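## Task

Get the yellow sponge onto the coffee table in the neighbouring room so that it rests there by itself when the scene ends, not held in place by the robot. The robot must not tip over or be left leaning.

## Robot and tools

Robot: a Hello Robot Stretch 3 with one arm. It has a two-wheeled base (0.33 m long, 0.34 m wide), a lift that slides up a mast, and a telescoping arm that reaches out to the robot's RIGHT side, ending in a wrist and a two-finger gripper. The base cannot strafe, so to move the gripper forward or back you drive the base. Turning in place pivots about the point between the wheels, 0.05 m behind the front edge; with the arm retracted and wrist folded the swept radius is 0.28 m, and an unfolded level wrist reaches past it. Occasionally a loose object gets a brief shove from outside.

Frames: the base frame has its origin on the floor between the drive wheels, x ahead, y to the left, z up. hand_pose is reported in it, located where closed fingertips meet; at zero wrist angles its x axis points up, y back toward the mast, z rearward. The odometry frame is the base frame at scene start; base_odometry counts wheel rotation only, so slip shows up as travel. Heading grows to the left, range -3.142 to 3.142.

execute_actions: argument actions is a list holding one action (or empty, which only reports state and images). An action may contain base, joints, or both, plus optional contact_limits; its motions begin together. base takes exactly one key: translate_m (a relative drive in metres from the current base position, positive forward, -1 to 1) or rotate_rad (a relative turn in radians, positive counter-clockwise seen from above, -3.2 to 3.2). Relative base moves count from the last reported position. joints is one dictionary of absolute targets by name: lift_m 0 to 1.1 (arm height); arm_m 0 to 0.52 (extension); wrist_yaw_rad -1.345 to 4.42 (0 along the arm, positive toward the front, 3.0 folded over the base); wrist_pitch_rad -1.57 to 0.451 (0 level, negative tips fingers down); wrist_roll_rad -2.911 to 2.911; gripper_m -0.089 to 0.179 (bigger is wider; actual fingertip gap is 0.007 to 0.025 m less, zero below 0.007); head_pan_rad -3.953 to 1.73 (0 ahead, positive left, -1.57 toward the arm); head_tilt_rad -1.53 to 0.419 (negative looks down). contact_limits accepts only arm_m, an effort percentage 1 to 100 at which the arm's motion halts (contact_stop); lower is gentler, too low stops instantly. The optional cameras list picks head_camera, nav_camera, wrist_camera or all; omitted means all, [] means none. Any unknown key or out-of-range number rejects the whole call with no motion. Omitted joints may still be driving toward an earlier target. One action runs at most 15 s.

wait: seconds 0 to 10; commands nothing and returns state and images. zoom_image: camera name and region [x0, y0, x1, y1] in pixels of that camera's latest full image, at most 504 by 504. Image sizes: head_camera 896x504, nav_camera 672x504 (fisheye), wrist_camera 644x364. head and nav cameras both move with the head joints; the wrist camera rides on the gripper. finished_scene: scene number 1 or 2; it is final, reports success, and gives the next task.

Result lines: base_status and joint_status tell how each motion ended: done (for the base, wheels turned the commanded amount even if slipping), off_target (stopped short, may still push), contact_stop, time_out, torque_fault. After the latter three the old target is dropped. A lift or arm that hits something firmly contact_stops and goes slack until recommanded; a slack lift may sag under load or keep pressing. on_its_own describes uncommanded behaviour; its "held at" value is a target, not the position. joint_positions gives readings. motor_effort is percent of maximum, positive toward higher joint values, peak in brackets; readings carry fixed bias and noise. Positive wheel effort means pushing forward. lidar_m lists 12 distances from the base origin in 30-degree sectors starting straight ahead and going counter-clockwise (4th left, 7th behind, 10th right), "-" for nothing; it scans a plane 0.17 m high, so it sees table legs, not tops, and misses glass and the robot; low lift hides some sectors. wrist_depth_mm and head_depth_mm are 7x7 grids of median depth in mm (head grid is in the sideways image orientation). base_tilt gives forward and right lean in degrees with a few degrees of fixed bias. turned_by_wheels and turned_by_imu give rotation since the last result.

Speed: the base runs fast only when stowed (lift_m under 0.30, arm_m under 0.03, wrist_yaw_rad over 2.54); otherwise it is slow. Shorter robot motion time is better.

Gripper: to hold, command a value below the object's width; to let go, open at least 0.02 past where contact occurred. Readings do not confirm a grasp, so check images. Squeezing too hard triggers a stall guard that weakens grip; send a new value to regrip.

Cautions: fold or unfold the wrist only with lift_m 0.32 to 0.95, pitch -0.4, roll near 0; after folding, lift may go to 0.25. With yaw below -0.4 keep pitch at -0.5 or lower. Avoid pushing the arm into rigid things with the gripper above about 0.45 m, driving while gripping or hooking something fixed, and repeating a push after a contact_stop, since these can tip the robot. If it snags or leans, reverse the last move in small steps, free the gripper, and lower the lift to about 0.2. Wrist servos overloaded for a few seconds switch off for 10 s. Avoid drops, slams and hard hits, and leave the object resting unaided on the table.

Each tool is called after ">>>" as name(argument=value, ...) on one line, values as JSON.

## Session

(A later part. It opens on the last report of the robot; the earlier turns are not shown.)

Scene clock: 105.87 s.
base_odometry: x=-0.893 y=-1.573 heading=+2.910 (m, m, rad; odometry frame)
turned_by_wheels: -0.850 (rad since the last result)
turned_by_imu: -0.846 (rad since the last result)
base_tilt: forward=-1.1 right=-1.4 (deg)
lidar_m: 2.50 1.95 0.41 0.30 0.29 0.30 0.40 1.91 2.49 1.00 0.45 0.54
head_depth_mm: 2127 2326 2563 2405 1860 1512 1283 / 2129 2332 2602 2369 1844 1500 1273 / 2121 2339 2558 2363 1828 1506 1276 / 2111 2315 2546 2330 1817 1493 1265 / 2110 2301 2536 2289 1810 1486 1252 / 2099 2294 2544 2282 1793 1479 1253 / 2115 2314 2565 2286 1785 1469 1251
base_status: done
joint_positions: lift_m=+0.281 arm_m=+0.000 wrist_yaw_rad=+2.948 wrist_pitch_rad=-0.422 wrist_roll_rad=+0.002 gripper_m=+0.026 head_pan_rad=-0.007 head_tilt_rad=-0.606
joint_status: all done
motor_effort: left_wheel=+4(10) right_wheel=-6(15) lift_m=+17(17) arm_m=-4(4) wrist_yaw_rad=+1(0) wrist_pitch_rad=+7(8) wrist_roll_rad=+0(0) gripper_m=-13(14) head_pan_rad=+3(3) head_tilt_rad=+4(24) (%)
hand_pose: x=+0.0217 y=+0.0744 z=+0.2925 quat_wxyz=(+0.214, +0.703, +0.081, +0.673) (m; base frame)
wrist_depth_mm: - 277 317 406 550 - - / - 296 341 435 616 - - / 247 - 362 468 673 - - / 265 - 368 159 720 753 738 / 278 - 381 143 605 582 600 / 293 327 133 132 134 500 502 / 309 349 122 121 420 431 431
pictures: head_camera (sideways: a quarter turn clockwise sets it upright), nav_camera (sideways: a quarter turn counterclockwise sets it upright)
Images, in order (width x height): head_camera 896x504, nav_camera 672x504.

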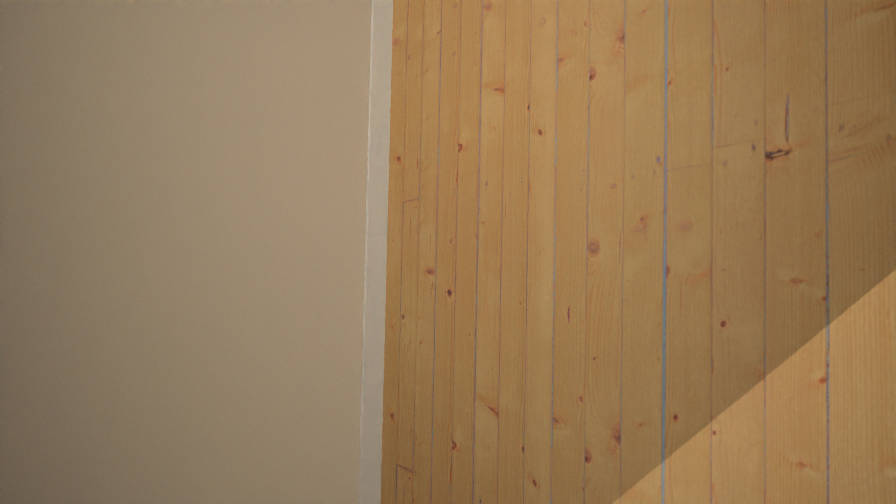

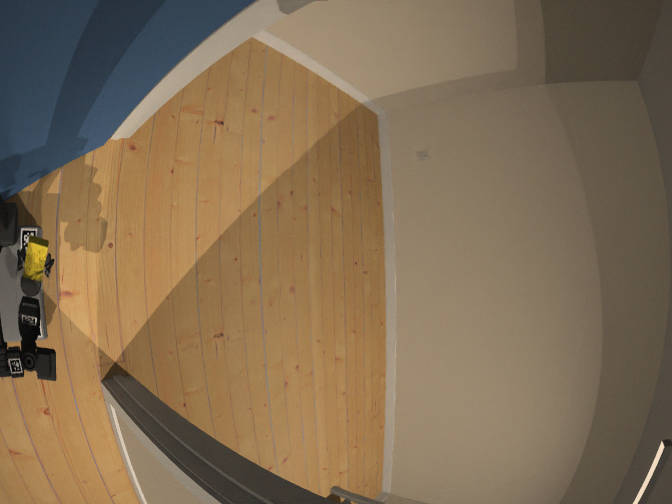

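>>> execute_actions(actions=[{"base":{"translate_m":0.95},"joints":{"head_pan_rad":-1.3,"head_tilt_rad":-0.5}}], cameras=["head_camera","nav_camera"])

Scene clock: 110.93 s.
base_odometry: x=-1.818 y=-1.355 heading=+2.910 (m, m, rad; odometry frame)
turned_by_wheels: +0.000 (rad since the last result)
turned_by_imu: +0.002 (rad since the last result)
base_tilt: forward=-1.1 right=-1.4 (deg)
lidar_m: 1.54 1.60 1.42 1.37 0.81 0.80 1.09 0.69 0.83 1.72 1.82 1.60
head_depth_mm: 1957 2098 2266 2209 2031 1649 1351 / 2006 2145 2299 2066 1988 1629 1361 / 2041 2209 2346 2137 2045 1636 1343 / 2106 2251 2417 2148 2060 1613 1341 / 2152 2307 2478 2102 2020 1611 1335 / 2186 2376 2583 2706 2017 1597 1339 / 2238 2438 2646 2679 2006 1603 1327
base_status: done
joint_positions: lift_m=+0.281 arm_m=+0.000 wrist_yaw_rad=+2.948 wrist_pitch_rad=-0.422 wrist_roll_rad=+0.002 gripper_m=+0.026 head_pan_rad=-1.293 head_tilt_rad=-0.507
joint_status: all done
motor_effort: left_wheel=+3(10) right_wheel=-6(9) lift_m=+16(16) arm_m=-4(4) wrist_yaw_rad=+1(1) wrist_pitch_rad=+7(8) wrist_roll_rad=+0(1) gripper_m=-14(14) head_pan_rad=-4(46) head_tilt_rad=+4(19) (%)
hand_pose: x=+0.0217 y=+0.0744 z=+0.2925 quat_wxyz=(+0.214, +0.703, +0.081, +0.673) (m; base frame)
wrist_depth_mm: - - - - - - - / - - - - - - - / 850 - - - - - - / 778 - 789 158 752 749 739 / 642 - 594 143 606 599 593 / 530 522 133 131 134 500 506 / 450 460 122 122 420 428 430
pictures: head_camera (sideways: a quarter turn clockwise sets it upright), nav_camera (sideways: a quarter turn counterclockwise sets it upright)
Images, in order (width x height): head_camera 896x504, nav_camera 672x504.

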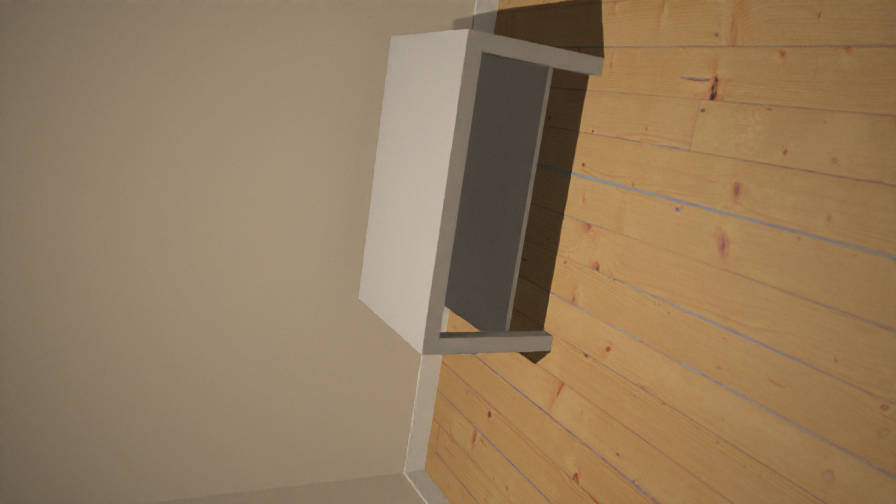

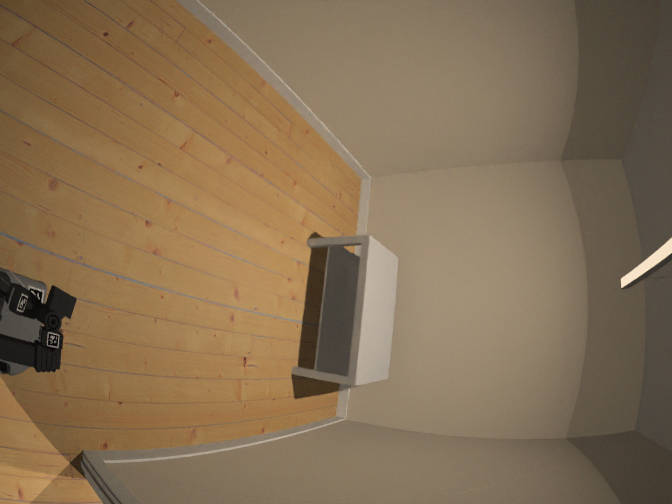

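>>> execute_actions(actions=[{"base":{"rotate_rad":-1.24}}], cameras=[])

>>> execute_actions(actions=[{"base":{"translate_m":1.0}}], cameras=[])

>>> execute_actions(actions=[{"base":{"rotate_rad":1.24},"joints":{"lift_m":0.65,"head_pan_rad":-1.57,"head_tilt_rad":-0.85}}], cameras=[])

>>> execute_actions(actions=[{"joints":{"wrist_yaw_rad":0}}], cameras=[])

>>> execute_actions(actions=[{"joints":{"arm_m":0.45,"wrist_pitch_rad":-0.9}}])

Scene clock: 113.53 s.
base_odometry: x=-1.818 y=-1.355 heading=+1.671 (m, m, rad; odometry frame)
turned_by_wheels: -1.240 (rad since the last result)
turned_by_imu: -1.234 (rad since the last result)
base_tilt: forward=-1.0 right=-1.3 (deg)
lidar_m: 1.82 1.72 1.54 1.54 1.53 1.37 1.06 0.79 0.93 0.69 0.69 1.33
head_depth_mm: 2761 2943 3163 2759 2087 1645 1358 / 2932 3076 3354 2801 2064 1636 1349 / 641 2886 3441 2656 2072 1629 1354 / 570 617 674 740 826 939 1087 / 606 651 709 773 858 960 1091 / 648 704 773 852 955 1084 1240 / 696 759 839 941 1062 1222 1300
base_status: done
joint_positions: lift_m=+0.281 arm_m=+0.000 wrist_yaw_rad=+2.948 wrist_pitch_rad=-0.422 wrist_roll_rad=+0.002 gripper_m=+0.026 head_pan_rad=-1.293 head_tilt_rad=-0.507
joint_status: not commanded
motor_effort: left_wheel=+4(10) right_wheel=-6(14) lift_m=+17(17) arm_m=-4(4) wrist_yaw_rad=+0(1) wrist_pitch_rad=+7(8) wrist_roll_rad=+0(0) gripper_m=-13(14) head_pan_rad=-3(3) head_tilt_rad=+4(4) (%)
hand_pose: x=+0.0217 y=+0.0744 z=+0.2925 quat_wxyz=(+0.214, +0.703, +0.081, +0.673) (m; base frame)
wrist_depth_mm: - - - - - - - / - - - - - - - / - - - - - - - / 828 - 798 157 765 759 734 / 641 - 588 144 607 602 591 / 519 519 133 131 134 507 497 / 450 461 122 121 426 429 430
pictures: none
No camera images: the call's "cameras" was empty. Leave "cameras" out to get every camera's image.

Scene clock: 118.53 s.
base_odometry: x=-1.918 y=-0.360 heading=+1.671 (m, m, rad; odometry frame)
turned_by_wheels: +0.000 (rad since the last result)
turned_by_imu: +0.002 (rad since the last result)
base_tilt: forward=-1.1 right=-1.3 (deg)
lidar_m: 0.82 1.36 1.22 1.22 1.47 2.32 1.76 1.02 0.91 0.91 0.89 1.34
head_depth_mm: 769 818 873 938 1013 1095 1197 / 810 867 928 998 1076 1182 1277 / 856 916 984 1069 1167 1285 1331 / 908 978 1055 1150 1259 1400 1339 / 963 1045 1140 1242 1381 1521 1342 / 1030 1123 1231 1356 1521 1589 1339 / 1105 1213 1333 1496 1697 1597 1259
base_status: done
joint_positions: lift_m=+0.281 arm_m=+0.000 wrist_yaw_rad=+2.949 wrist_pitch_rad=-0.422 wrist_roll_rad=+0.002 gripper_m=+0.026 head_pan_rad=-1.293 head_tilt_rad=-0.507
joint_status: not commanded
motor_effort: left_wheel=+4(11) right_wheel=-6(11) lift_m=+17(17) arm_m=-4(4) wrist_yaw_rad=+1(1) wrist_pitch_rad=+8(8) wrist_roll_rad=+0(0) gripper_m=-14(13) head_pan_rad=-3(3) head_tilt_rad=+4(4) (%)
hand_pose: x=+0.0217 y=+0.0744 z=+0.2925 quat_wxyz=(+0.214, +0.703, +0.081, +0.673) (m; base frame)
wrist_depth_mm: - - - - - - - / - - - - - - - / - - - - - - - / 810 - 781 158 768 750 748 / 634 - 606 144 617 604 588 / 526 527 133 132 133 506 498 / 454 461 122 122 423 429 429
pictures: none
No camera images: the call's "cameras" was empty. Leave "cameras" out to get every camera's image.

Scene clock: 122.73 s.
base_odometry: x=-1.918 y=-0.360 heading=+2.911 (m, m, rad; odometry frame)
turned_by_wheels: +1.240 (rad since the last result)
turned_by_imu: +1.236 (rad since the last result)
base_tilt: forward=-1.1 right=-1.4 (deg)
lidar_m: 1.22 1.26 1.73 2.32 1.77 0.94 0.91 0.94 0.89 1.34 0.82 1.26
head_depth_mm: 1275 1449 1446 1160 1397 1312 1177 / 1270 1451 1408 1149 1417 1312 - / 1272 1459 1388 1142 1405 1302 - / 1278 1453 1382 1137 1397 1292 - / 1271 1445 1365 1132 1388 1292 - / 1276 1456 1363 1158 1387 1285 1138 / 1276 1449 1572 1141 1360 1275 1132
base_status: done
joint_positions: lift_m=+0.649 arm_m=+0.000 wrist_yaw_rad=+2.949 wrist_pitch_rad=-0.421 wrist_roll_rad=+0.002 gripper_m=+0.026 head_pan_rad=-1.563 head_tilt_rad=-0.840
joint_status: all done
motor_effort: left_wheel=-3(9) right_wheel=+5(13) lift_m=+40(41) arm_m=-4(4) wrist_yaw_rad=+1(1) wrist_pitch_rad=+7(8) wrist_roll_rad=+0(0) gripper_m=-14(14) head_pan_rad=-3(24) head_tilt_rad=-6(36) (%)
hand_pose: x=+0.0217 y=+0.0744 z=+0.6613 quat_wxyz=(+0.214, +0.703, +0.081, +0.673) (m; base frame)
wrist_depth_mm: - - - - - - - / - - - - - - - / - - - - - - - / - - - 158 - - - / - - - 143 - - - / - - 133 131 134 925 911 / 833 829 123 122 782 793 806
pictures: none
No camera images: the call's "cameras" was empty. Leave "cameras" out to get every camera's image.

Scene clock: 125.20 s.
base_odometry: x=-1.918 y=-0.360 heading=+2.911 (m, m, rad; odometry frame)
turned_by_wheels: +0.000 (rad since the last result)
turned_by_imu: +0.000 (rad since the last result)
base_tilt: forward=-1.1 right=-1.4 (deg)
lidar_m: 1.22 1.26 1.73 2.32 1.77 0.94 0.91 0.94 0.89 1.34 0.82 1.26
head_depth_mm: 1265 1451 1456 1155 1396 1308 1181 / 1267 1454 1407 1147 1418 1310 - / 1280 1445 1392 1145 1412 1299 - / 1276 1448 1373 1137 1346 640 - / 1275 1444 1374 1133 1399 1285 1145 / 1278 1456 1358 1148 1385 1282 1135 / 1277 1454 1580 1147 1350 1281 1131
base_status: not commanded
joint_positions: lift_m=+0.649 arm_m=+0.000 wrist_yaw_rad=+0.002 wrist_pitch_rad=-0.421 wrist_roll_rad=+0.002 gripper_m=+0.026 head_pan_rad=-1.563 head_tilt_rad=-0.840
joint_status: all done
motor_effort: left_wheel=-3(3) right_wheel=+6(6) lift_m=+40(39) arm_m=-4(4) wrist_yaw_rad=-2(3) wrist_pitch_rad=+8(8) wrist_roll_rad=+0(0) gripper_m=-14(14) head_pan_rad=-4(3) head_tilt_rad=-6(6) (%)
hand_pose: x=-0.0210 y=-0.3693 z=+0.6613 quat_wxyz=(+0.691, +0.149, -0.692, -0.148) (m; base frame)
wrist_depth_mm: - - - - - - 948 / - - - - - - 962 / - - 881 857 840 - 955 / - 688 645 158 609 631 959 / - 625 606 144 917 845 - / - 868 134 132 133 795 889 / 823 840 777 121 776 793 789
pictures: none
No camera images: the call's "cameras" was empty. Leave "cameras" out to get every camera's image.

Scene clock: 129.70 s.
base_odometry: x=-1.918 y=-0.360 heading=+2.911 (m, m, rad; odometry frame)
turned_by_wheels: +0.000 (rad since the last result)
turned_by_imu: +0.001 (rad since the last result)
base_tilt: forward=-1.0 right=-1.4 (deg)
lidar_m: 1.21 1.26 1.73 2.33 1.78 0.94 0.91 0.94 0.89 1.34 0.82 1.26
head_depth_mm: 1271 1445 1445 1154 1398 1314 1158 / 1276 1452 1396 1148 1422 - - / 1274 1456 1571 1115 1417 1291 1148 / 1276 1456 1422 1111 1400 1296 1148 / 1277 1451 1374 1130 1398 1285 1141 / 1278 1454 1362 1149 1388 1291 1132 / 1272 1447 1576 1142 1351 1279 1132
base_status: not commanded
joint_positions: lift_m=+0.649 arm_m=+0.450 wrist_yaw_rad=+0.001 wrist_pitch_rad=-0.908 wrist_roll_rad=+0.002 gripper_m=+0.026 head_pan_rad=-1.563 head_tilt_rad=-0.840
joint_status: all done
motor_effort: left_wheel=-3(3) right_wheel=+6(6) lift_m=+39(40) arm_m=+4(6) wrist_yaw_rad=+0(2) wrist_pitch_rad=+3(8) wrist_roll_rad=+0(0) gripper_m=-14(14) head_pan_rad=-3(4) head_tilt_rad=-7(6) (%)
hand_pose: x=-0.0215 y=-0.7332 z=+0.5713 quat_wxyz=(+0.635, +0.310, -0.636, -0.311) (m; base frame)
wrist_depth_mm: 462 462 461 459 459 452 454 / 406 411 404 408 403 404 407 / 368 363 365 365 359 361 357 / 332 330 332 158 325 329 327 / 304 299 295 144 299 299 297 / 278 282 134 132 134 603 479 / 473 634 626 122 647 664 652
pictures: head_camera (sideways: a quarter turn clockwise sets it upright), nav_camera (sideways: a quarter turn counterclockwise sets it upright), wrist_camera
Images, in order (width x height): head_camera 896x504, nav_camera 672x504, wrist_camera 644x364.

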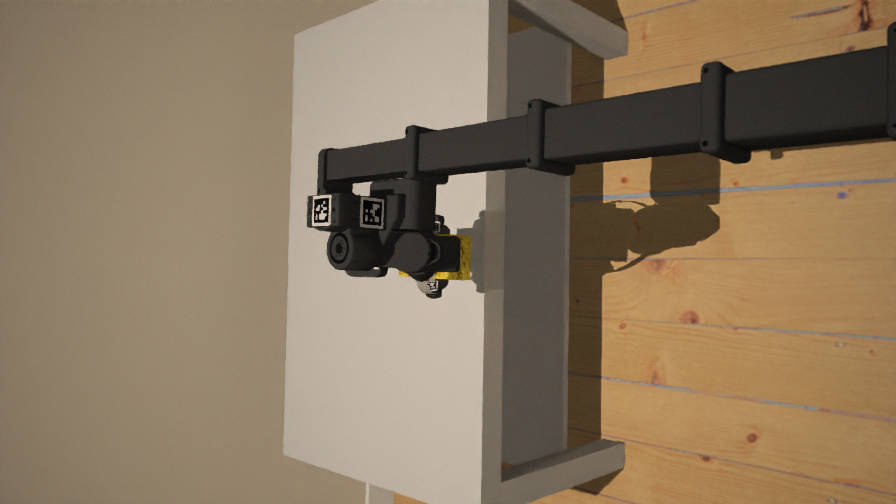

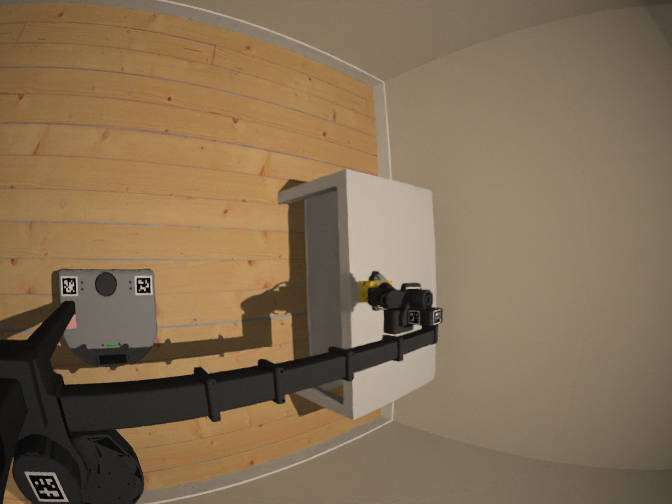

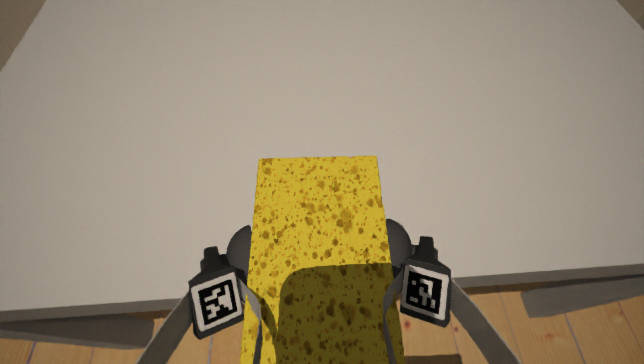

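>>> execute_actions(actions=[{"joints":{"arm_m":0.52}}], cameras=[])

>>> execute_actions(actions=[{"joints":{"lift_m":0.545}}], cameras=["wrist_camera","head_camera"])

Scene clock: 131.70 s.
base_odometry: x=-1.918 y=-0.360 heading=+2.911 (m, m, rad; odometry frame)
turned_by_wheels: +0.000 (rad since the last result)
turned_by_imu: +0.000 (rad since the last result)
base_tilt: forward=-1.0 right=-1.4 (deg)
lidar_m: 1.22 1.26 1.73 2.32 1.78 0.94 0.91 0.94 0.89 1.34 0.82 1.26
head_depth_mm: 1271 1454 1446 1158 1392 1315 1164 / 1272 1449 1399 1149 1423 - - / 1274 1452 1577 1135 1407 1302 1156 / 1277 1461 1577 1111 1404 1295 1145 / 1264 1457 1367 1130 1395 1293 1138 / 1273 1450 1360 1151 1389 1279 1136 / 1274 1456 1579 1139 1349 1279 1132
base_status: not commanded
joint_positions: lift_m=+0.649 arm_m=+0.519 wrist_yaw_rad=+0.001 wrist_pitch_rad=-0.908 wrist_roll_rad=+0.002 gripper_m=+0.026 head_pan_rad=-1.563 head_tilt_rad=-0.840
joint_status: all done
motor_effort: left_wheel=-3(4) right_wheel=+6(6) lift_m=+40(40) arm_m=+3(2) wrist_yaw_rad=-1(1) wrist_pitch_rad=+3(3) wrist_roll_rad=+0(0) gripper_m=-14(14) head_pan_rad=-3(4) head_tilt_rad=-6(7) (%)
hand_pose: x=-0.0215 y=-0.8028 z=+0.5712 quat_wxyz=(+0.635, +0.310, -0.636, -0.311) (m; base frame)
wrist_depth_mm: 469 464 459 457 456 459 454 / 410 408 409 407 405 399 401 / 364 366 366 364 360 360 360 / 330 333 325 157 330 327 324 / 303 303 297 143 301 298 298 / 279 278 134 132 134 275 275 / 256 257 251 122 252 256 257
pictures: none
No camera images: the call's "cameras" was empty. Leave "cameras" out to get every camera's image.

Scene clock: 133.50 s.
base_odometry: x=-1.918 y=-0.360 heading=+2.911 (m, m, rad; odometry frame)
turned_by_wheels: +0.000 (rad since the last result)
turned_by_imu: +0.000 (rad since the last result)
base_tilt: forward=-1.0 right=-1.4 (deg)
lidar_m: 1.22 1.27 1.73 2.32 1.77 0.94 0.91 0.94 0.89 1.34 0.82 1.26
head_depth_mm: 1266 1449 1450 1163 1388 1313 1158 / 1275 1447 1397 1148 1418 1314 1165 / 1272 1450 1429 1118 1412 1297 1146 / 1277 1454 1394 1107 1401 1297 1142 / 1272 1454 1374 1128 1393 1287 1143 / 1272 1449 1355 1154 1387 1278 1136 / 1272 1453 1575 1141 1351 1270 1131
base_status: not commanded
joint_positions: lift_m=+0.546 arm_m=+0.519 wrist_yaw_rad=+0.001 wrist_pitch_rad=-0.908 wrist_roll_rad=+0.002 gripper_m=+0.026 head_pan_rad=-1.563 head_tilt_rad=-0.840
joint_status: all done
motor_effort: left_wheel=-4(3) right_wheel=+6(6) lift_m=+16(37) arm_m=+4(3) wrist_yaw_rad=+0(1) wrist_pitch_rad=+3(3) wrist_roll_rad=+0(1) gripper_m=-14(13) head_pan_rad=-3(3) head_tilt_rad=-6(7) (%)
hand_pose: x=-0.0215 y=-0.8028 z=+0.4674 quat_wxyz=(+0.635, +0.310, -0.636, -0.311) (m; base frame)
wrist_depth_mm: 299 296 296 294 294 291 291 / 261 264 261 261 259 258 259 / 235 233 234 235 233 232 231 / 211 213 212 158 210 209 208 / 194 193 190 143 192 191 192 / 178 177 134 131 133 176 175 / 165 165 159 122 160 163 163
pictures: head_camera (sideways: a quarter turn clockwise sets it upright), wrist_camera
Images, in order (width x height): head_camera 896x504, wrist_camera 644x364.

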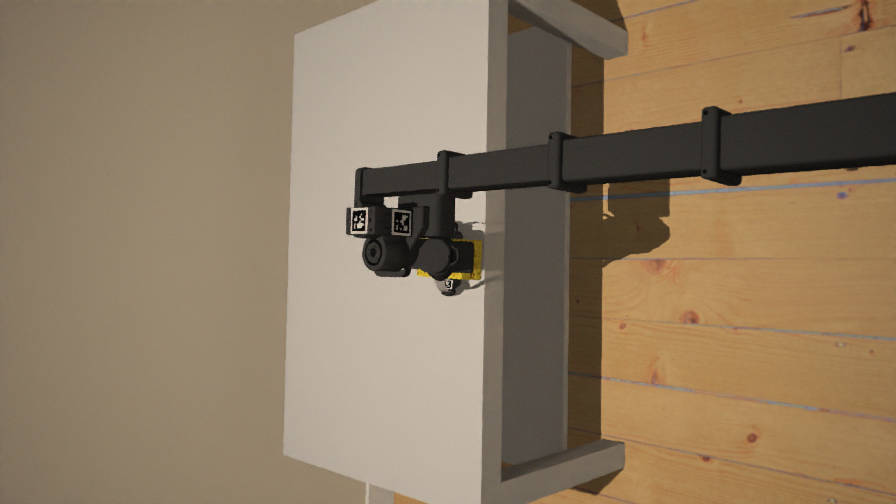

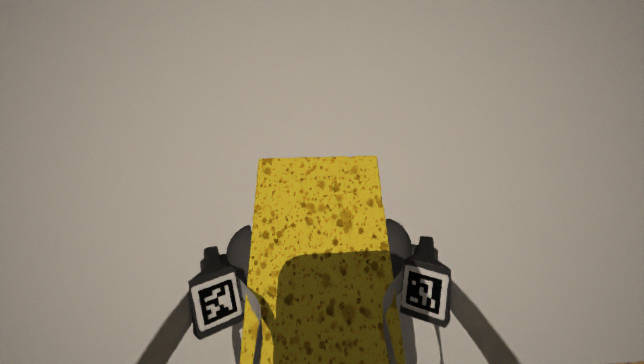

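>>> execute_actions(actions=[{"base":{"rotate_rad":-0.45},"joints":{"lift_m":0.59}}], cameras=[])

>>> execute_actions(actions=[{"base":{"translate_m":0.22}}], cameras=[])

>>> execute_actions(actions=[{"base":{"rotate_rad":0.35}}], cameras=[])

>>> execute_actions(actions=[{"joints":{"lift_m":0.54}}], cameras=["wrist_camera","head_camera"])

Scene clock: 135.80 s.
base_odometry: x=-1.918 y=-0.360 heading=+2.461 (m, m, rad; odometry frame)
turned_by_wheels: -0.450 (rad since the last result)
turned_by_imu: -0.448 (rad since the last result)
base_tilt: forward=-1.0 right=-1.4 (deg)
lidar_m: 1.24 1.22 1.29 1.87 2.35 1.75 0.93 0.91 0.97 0.89 1.29 0.82
head_depth_mm: 1143 1234 1334 1444 1469 1309 1162 / 1307 1422 1554 1665 1510 1314 - / 1459 1628 1799 1503 1476 1297 1152 / 1421 1628 1807 1338 1457 1290 1147 / 1366 1547 1365 1184 1418 1285 1140 / 1306 1474 1362 1129 1395 1284 1134 / 1252 1414 1350 1117 1319 1269 1134
base_status: done
joint_positions: lift_m=+0.589 arm_m=+0.519 wrist_yaw_rad=+0.001 wrist_pitch_rad=-0.908 wrist_roll_rad=+0.002 gripper_m=+0.026 head_pan_rad=-1.563 head_tilt_rad=-0.840
joint_status: all done
motor_effort: left_wheel=+4(7) right_wheel=-6(14) lift_m=+41(42) arm_m=+3(4) wrist_yaw_rad=-1(1) wrist_pitch_rad=+3(3) wrist_roll_rad=+0(0) gripper_m=-14(13) head_pan_rad=-3(3) head_tilt_rad=-6(7) (%)
hand_pose: x=-0.0215 y=-0.8028 z=+0.5112 quat_wxyz=(+0.635, +0.310, -0.636, -0.311) (m; base frame)
wrist_depth_mm: 367 364 362 865 779 570 460 / 327 325 321 323 810 620 476 / 289 290 288 289 765 667 513 / 265 262 260 157 272 719 547 / 239 240 234 144 685 673 583 / 221 220 134 132 134 636 628 / 205 214 465 122 582 593 597
pictures: none
No camera images: the call's "cameras" was empty. Leave "cameras" out to get every camera's image.

Scene clock: 139.23 s.
base_odometry: x=-2.089 y=-0.222 heading=+2.461 (m, m, rad; odometry frame)
turned_by_wheels: +0.000 (rad since the last result)
turned_by_imu: +0.000 (rad since the last result)
base_tilt: forward=-1.1 right=-1.4 (deg)
lidar_m: 1.04 1.02 1.08 1.56 2.44 1.95 1.13 1.11 0.94 1.33 0.66 1.35
head_depth_mm: 1393 1505 1618 1698 1513 1309 1158 / 1476 1658 1852 1259 1477 1322 - / 1396 1606 1754 1142 1432 1294 1152 / 1336 1526 1422 1112 1405 1294 1145 / 1271 1449 1364 1129 1339 1286 1136 / 1218 1369 1359 1125 1256 1286 1135 / 1164 1312 1402 1117 1017 1252 1130
base_status: done
joint_positions: lift_m=+0.589 arm_m=+0.519 wrist_yaw_rad=+0.001 wrist_pitch_rad=-0.908 wrist_roll_rad=+0.002 gripper_m=+0.026 head_pan_rad=-1.563 head_tilt_rad=-0.840
joint_status: not commanded
motor_effort: left_wheel=+4(8) right_wheel=-6(8) lift_m=+39(40) arm_m=+3(4) wrist_yaw_rad=+0(1) wrist_pitch_rad=+3(3) wrist_roll_rad=+0(0) gripper_m=-14(14) head_pan_rad=-3(4) head_tilt_rad=-6(6) (%)
hand_pose: x=-0.0215 y=-0.8028 z=+0.5112 quat_wxyz=(+0.635, +0.310, -0.636, -0.311) (m; base frame)
wrist_depth_mm: 370 365 362 361 365 371 610 / 325 322 320 319 322 320 586 / 289 290 290 287 288 288 287 / 265 262 260 158 260 262 258 / 241 239 235 144 240 236 689 / 219 220 134 133 133 611 643 / 204 203 199 121 209 589 590
pictures: none
No camera images: the call's "cameras" was empty. Leave "cameras" out to get every camera's image.

Scene clock: 140.97 s.
base_odometry: x=-2.089 y=-0.222 heading=+2.811 (m, m, rad; odometry frame)
turned_by_wheels: +0.350 (rad since the last result)
turned_by_imu: +0.349 (rad since the last result)
base_tilt: forward=-1.1 right=-1.4 (deg)
lidar_m: 1.02 1.03 1.32 2.42 1.94 1.19 1.11 1.13 0.94 1.16 0.66 1.09
head_depth_mm: 1228 1413 1404 1158 1401 1312 1158 / 1220 1390 1401 1152 1326 1318 - / 1200 1379 1504 1115 1314 1301 1152 / 1192 1367 1483 1085 1311 1296 1142 / 1183 1346 1369 1128 1279 1286 1140 / 1174 1330 1357 1124 1085 1274 1138 / 1159 1325 1522 1672 1434 1272 1132
base_status: done
joint_positions: lift_m=+0.589 arm_m=+0.519 wrist_yaw_rad=+0.001 wrist_pitch_rad=-0.908 wrist_roll_rad=+0.002 gripper_m=+0.026 head_pan_rad=-1.563 head_tilt_rad=-0.840
joint_status: not commanded
motor_effort: left_wheel=-3(7) right_wheel=+5(14) lift_m=+40(39) arm_m=+3(3) wrist_yaw_rad=+0(1) wrist_pitch_rad=+3(3) wrist_roll_rad=+0(0) gripper_m=-14(14) head_pan_rad=-3(3) head_tilt_rad=-7(6) (%)
hand_pose: x=-0.0215 y=-0.8028 z=+0.5112 quat_wxyz=(+0.635, +0.310, -0.636, -0.311) (m; base frame)
wrist_depth_mm: 369 370 363 365 366 358 362 / 322 326 322 321 323 321 318 / 291 291 288 287 288 286 283 / 262 262 262 158 261 259 258 / 239 238 235 143 237 237 237 / 220 220 134 132 133 218 217 / 204 203 197 122 199 200 202
pictures: none
No camera images: the call's "cameras" was empty. Leave "cameras" out to get every camera's image.

Scene clock: 142.30 s.
base_odometry: x=-2.089 y=-0.222 heading=+2.811 (m, m, rad; odometry frame)
turned_by_wheels: +0.000 (rad since the last result)
turned_by_imu: +0.000 (rad since the last result)
base_tilt: forward=-1.1 right=-1.4 (deg)
lidar_m: 1.02 1.03 1.32 2.42 1.95 1.19 1.11 1.13 0.94 1.16 0.66 1.09
head_depth_mm: 1231 1405 1410 1160 1390 1309 1161 / 1216 1395 1402 1154 1326 1323 1157 / 1202 1380 1435 1120 1320 1301 1149 / 1193 1365 1428 1086 1313 1294 1147 / 1182 1353 1369 1132 1279 1282 1147 / 1173 1337 1358 1118 1094 1267 1141 / 1163 1318 1525 1678 1441 1281 1137
base_status: not commanded
joint_positions: lift_m=+0.541 arm_m=+0.519 wrist_yaw_rad=+0.001 wrist_pitch_rad=-0.905 wrist_roll_rad=+0.002 gripper_m=+0.026 head_pan_rad=-1.563 head_tilt_rad=-0.840
joint_status: lift_m contact_stop (moved -0.048 of -0.049)
on_its_own: lift_m is slack since a contact_stop, until your next command for it
motor_effort: left_wheel=-3(3) right_wheel=+6(6) lift_m=+28(31) arm_m=+3(3) wrist_yaw_rad=-1(0) wrist_pitch_rad=+2(3) wrist_roll_rad=+0(0) gripper_m=-13(13) head_pan_rad=-3(3) head_tilt_rad=-7(7) (%)
hand_pose: x=-0.0215 y=-0.8035 z=+0.4636 quat_wxyz=(+0.635, +0.309, -0.636, -0.310) (m; base frame)
wrist_depth_mm: 297 299 296 295 295 292 293 / 264 263 261 263 258 258 257 / 233 234 232 233 230 230 230 / 211 211 210 157 209 209 208 / 192 191 188 143 191 190 189 / 177 177 134 131 134 175 174 / 164 163 159 121 159 162 161
pictures: head_camera (sideways: a quarter turn clockwise sets it upright), wrist_camera
Images, in order (width x height): head_camera 896x504, wrist_camera 644x364.

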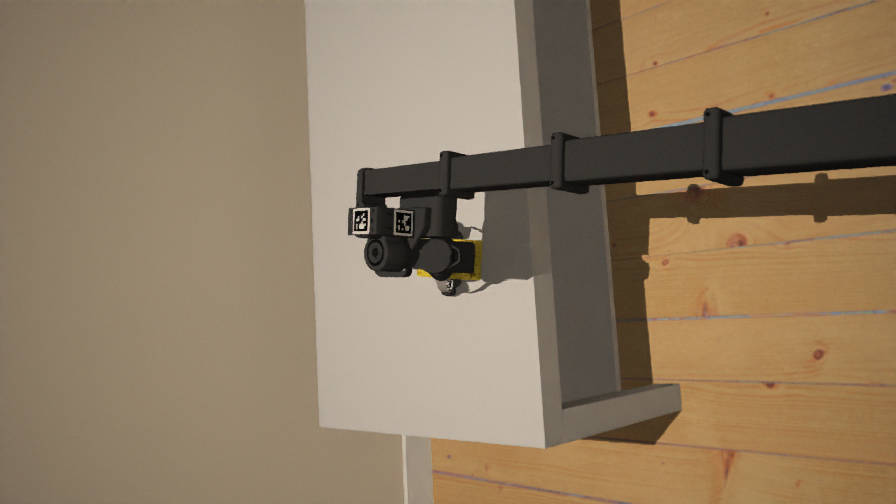

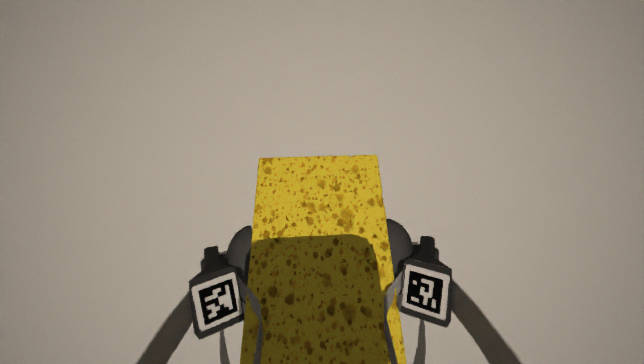

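>>> execute_actions(actions=[{"joints":{"lift_m":0.547,"gripper_m":0.15}}], cameras=[])

>>> execute_actions(actions=[{"joints":{"lift_m":0.66}}])

Scene clock: 145.93 s.
base_odometry: x=-2.089 y=-0.222 heading=+2.811 (m, m, rad; odometry frame)
turned_by_wheels: +0.000 (rad since the last result)
turned_by_imu: +0.001 (rad since the last result)
base_tilt: forward=-1.1 right=-1.4 (deg)
lidar_m: 1.02 1.03 1.32 2.42 1.95 1.19 1.11 1.12 0.94 1.16 0.66 1.09
head_depth_mm: 1228 1402 1409 1157 1394 1315 1160 / 1214 1390 1397 1154 1328 1324 1154 / 1204 1372 1494 1113 1318 1302 1146 / 1194 1362 1478 1087 1312 1300 1145 / 1184 1349 1360 1125 1277 1294 1137 / 1169 1337 1358 1124 1089 1269 1137 / 1159 1321 1531 1674 1435 1277 1133
base_status: not commanded
joint_positions: lift_m=+0.546 arm_m=+0.519 wrist_yaw_rad=+0.001 wrist_pitch_rad=-0.907 wrist_roll_rad=+0.002 gripper_m=+0.150 head_pan_rad=-1.563 head_tilt_rad=-0.840
joint_status: all done
motor_effort: left_wheel=-2(4) right_wheel=+5(7) lift_m=+40(43) arm_m=+3(3) wrist_yaw_rad=-1(0) wrist_pitch_rad=+3(3) wrist_roll_rad=+0(0) gripper_m=+0(84) head_pan_rad=-3(4) head_tilt_rad=-6(7) (%)
hand_pose: x=-0.0215 y=-0.8030 z=+0.4684 quat_wxyz=(+0.635, +0.310, -0.636, -0.310) (m; base frame)
wrist_depth_mm: 300 298 296 298 296 298 293 / 264 264 263 263 258 260 259 / 238 236 235 234 232 233 233 / 213 213 213 160 211 211 210 / 195 195 192 146 192 196 193 / 179 - 176 134 174 - 177 / 168 163 163 125 162 162 164
pictures: none
No camera images: the call's "cameras" was empty. Leave "cameras" out to get every camera's image.

Scene clock: 147.80 s.
base_odometry: x=-2.089 y=-0.222 heading=+2.811 (m, m, rad; odometry frame)
turned_by_wheels: +0.000 (rad since the last result)
turned_by_imu: +0.000 (rad since the last result)
base_tilt: forward=-1.0 right=-1.4 (deg)
lidar_m: 1.02 1.03 1.32 2.42 1.94 1.19 1.11 1.12 0.94 1.16 0.66 1.09
head_depth_mm: 1227 1415 1407 1157 1389 1308 1178 / 1212 1393 1405 1153 1331 - - / 1204 1375 - 1132 1327 1292 1145 / 1191 1368 1475 1102 1317 1296 1142 / 1186 1345 1373 1135 1278 1293 1147 / 1173 1327 1362 1122 1088 1265 1135 / 1154 1315 1530 1678 1431 1274 1134
base_status: not commanded
joint_positions: lift_m=+0.659 arm_m=+0.519 wrist_yaw_rad=+0.001 wrist_pitch_rad=-0.907 wrist_roll_rad=+0.002 gripper_m=+0.150 head_pan_rad=-1.563 head_tilt_rad=-0.840
joint_status: all done
motor_effort: left_wheel=-2(2) right_wheel=+5(5) lift_m=+39(40) arm_m=+3(3) wrist_yaw_rad=-1(1) wrist_pitch_rad=+3(3) wrist_roll_rad=+0(0) gripper_m=+0(0) head_pan_rad=-3(4) head_tilt_rad=-6(6) (%)
hand_pose: x=-0.0215 y=-0.8030 z=+0.5814 quat_wxyz=(+0.635, +0.310, -0.636, -0.310) (m; base frame)
wrist_depth_mm: 553 575 579 479 472 477 472 / 619 426 417 419 418 419 417 / 396 377 378 378 374 377 371 / 346 343 342 339 337 339 339 / 314 313 312 311 309 315 310 / 288 - 287 244 285 - 285 / 271 260 267 223 265 260 262
pictures: head_camera (sideways: a quarter turn clockwise sets it upright), nav_camera (sideways: a quarter turn counterclockwise sets it upright), wrist_camera
Images, in order (width x height): head_camera 896x504, nav_camera 672x504, wrist_camera 644x364.

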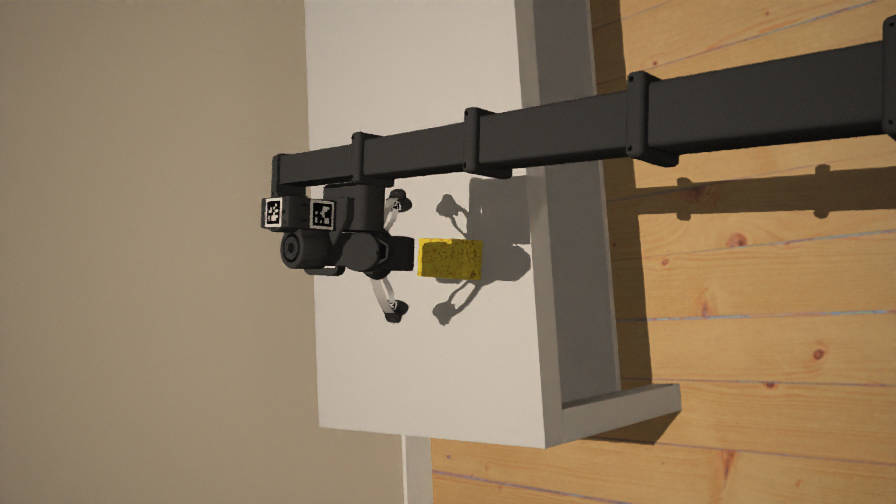

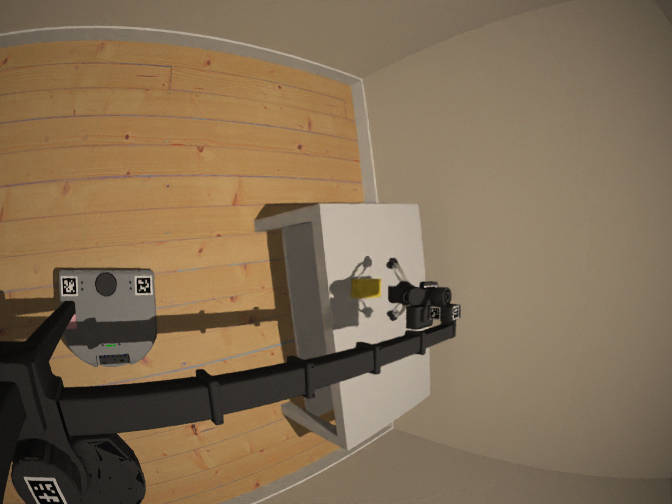

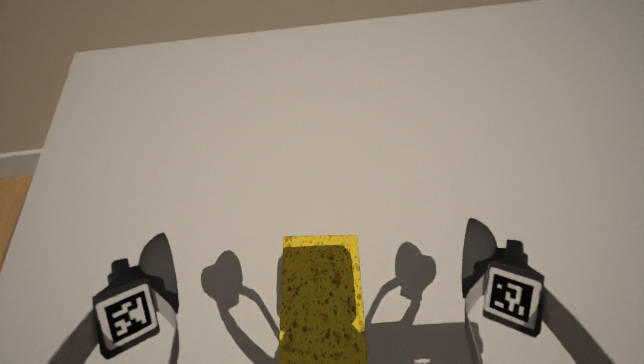

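>>> finished_scene(scene=1)

The scene is finished: the task was done.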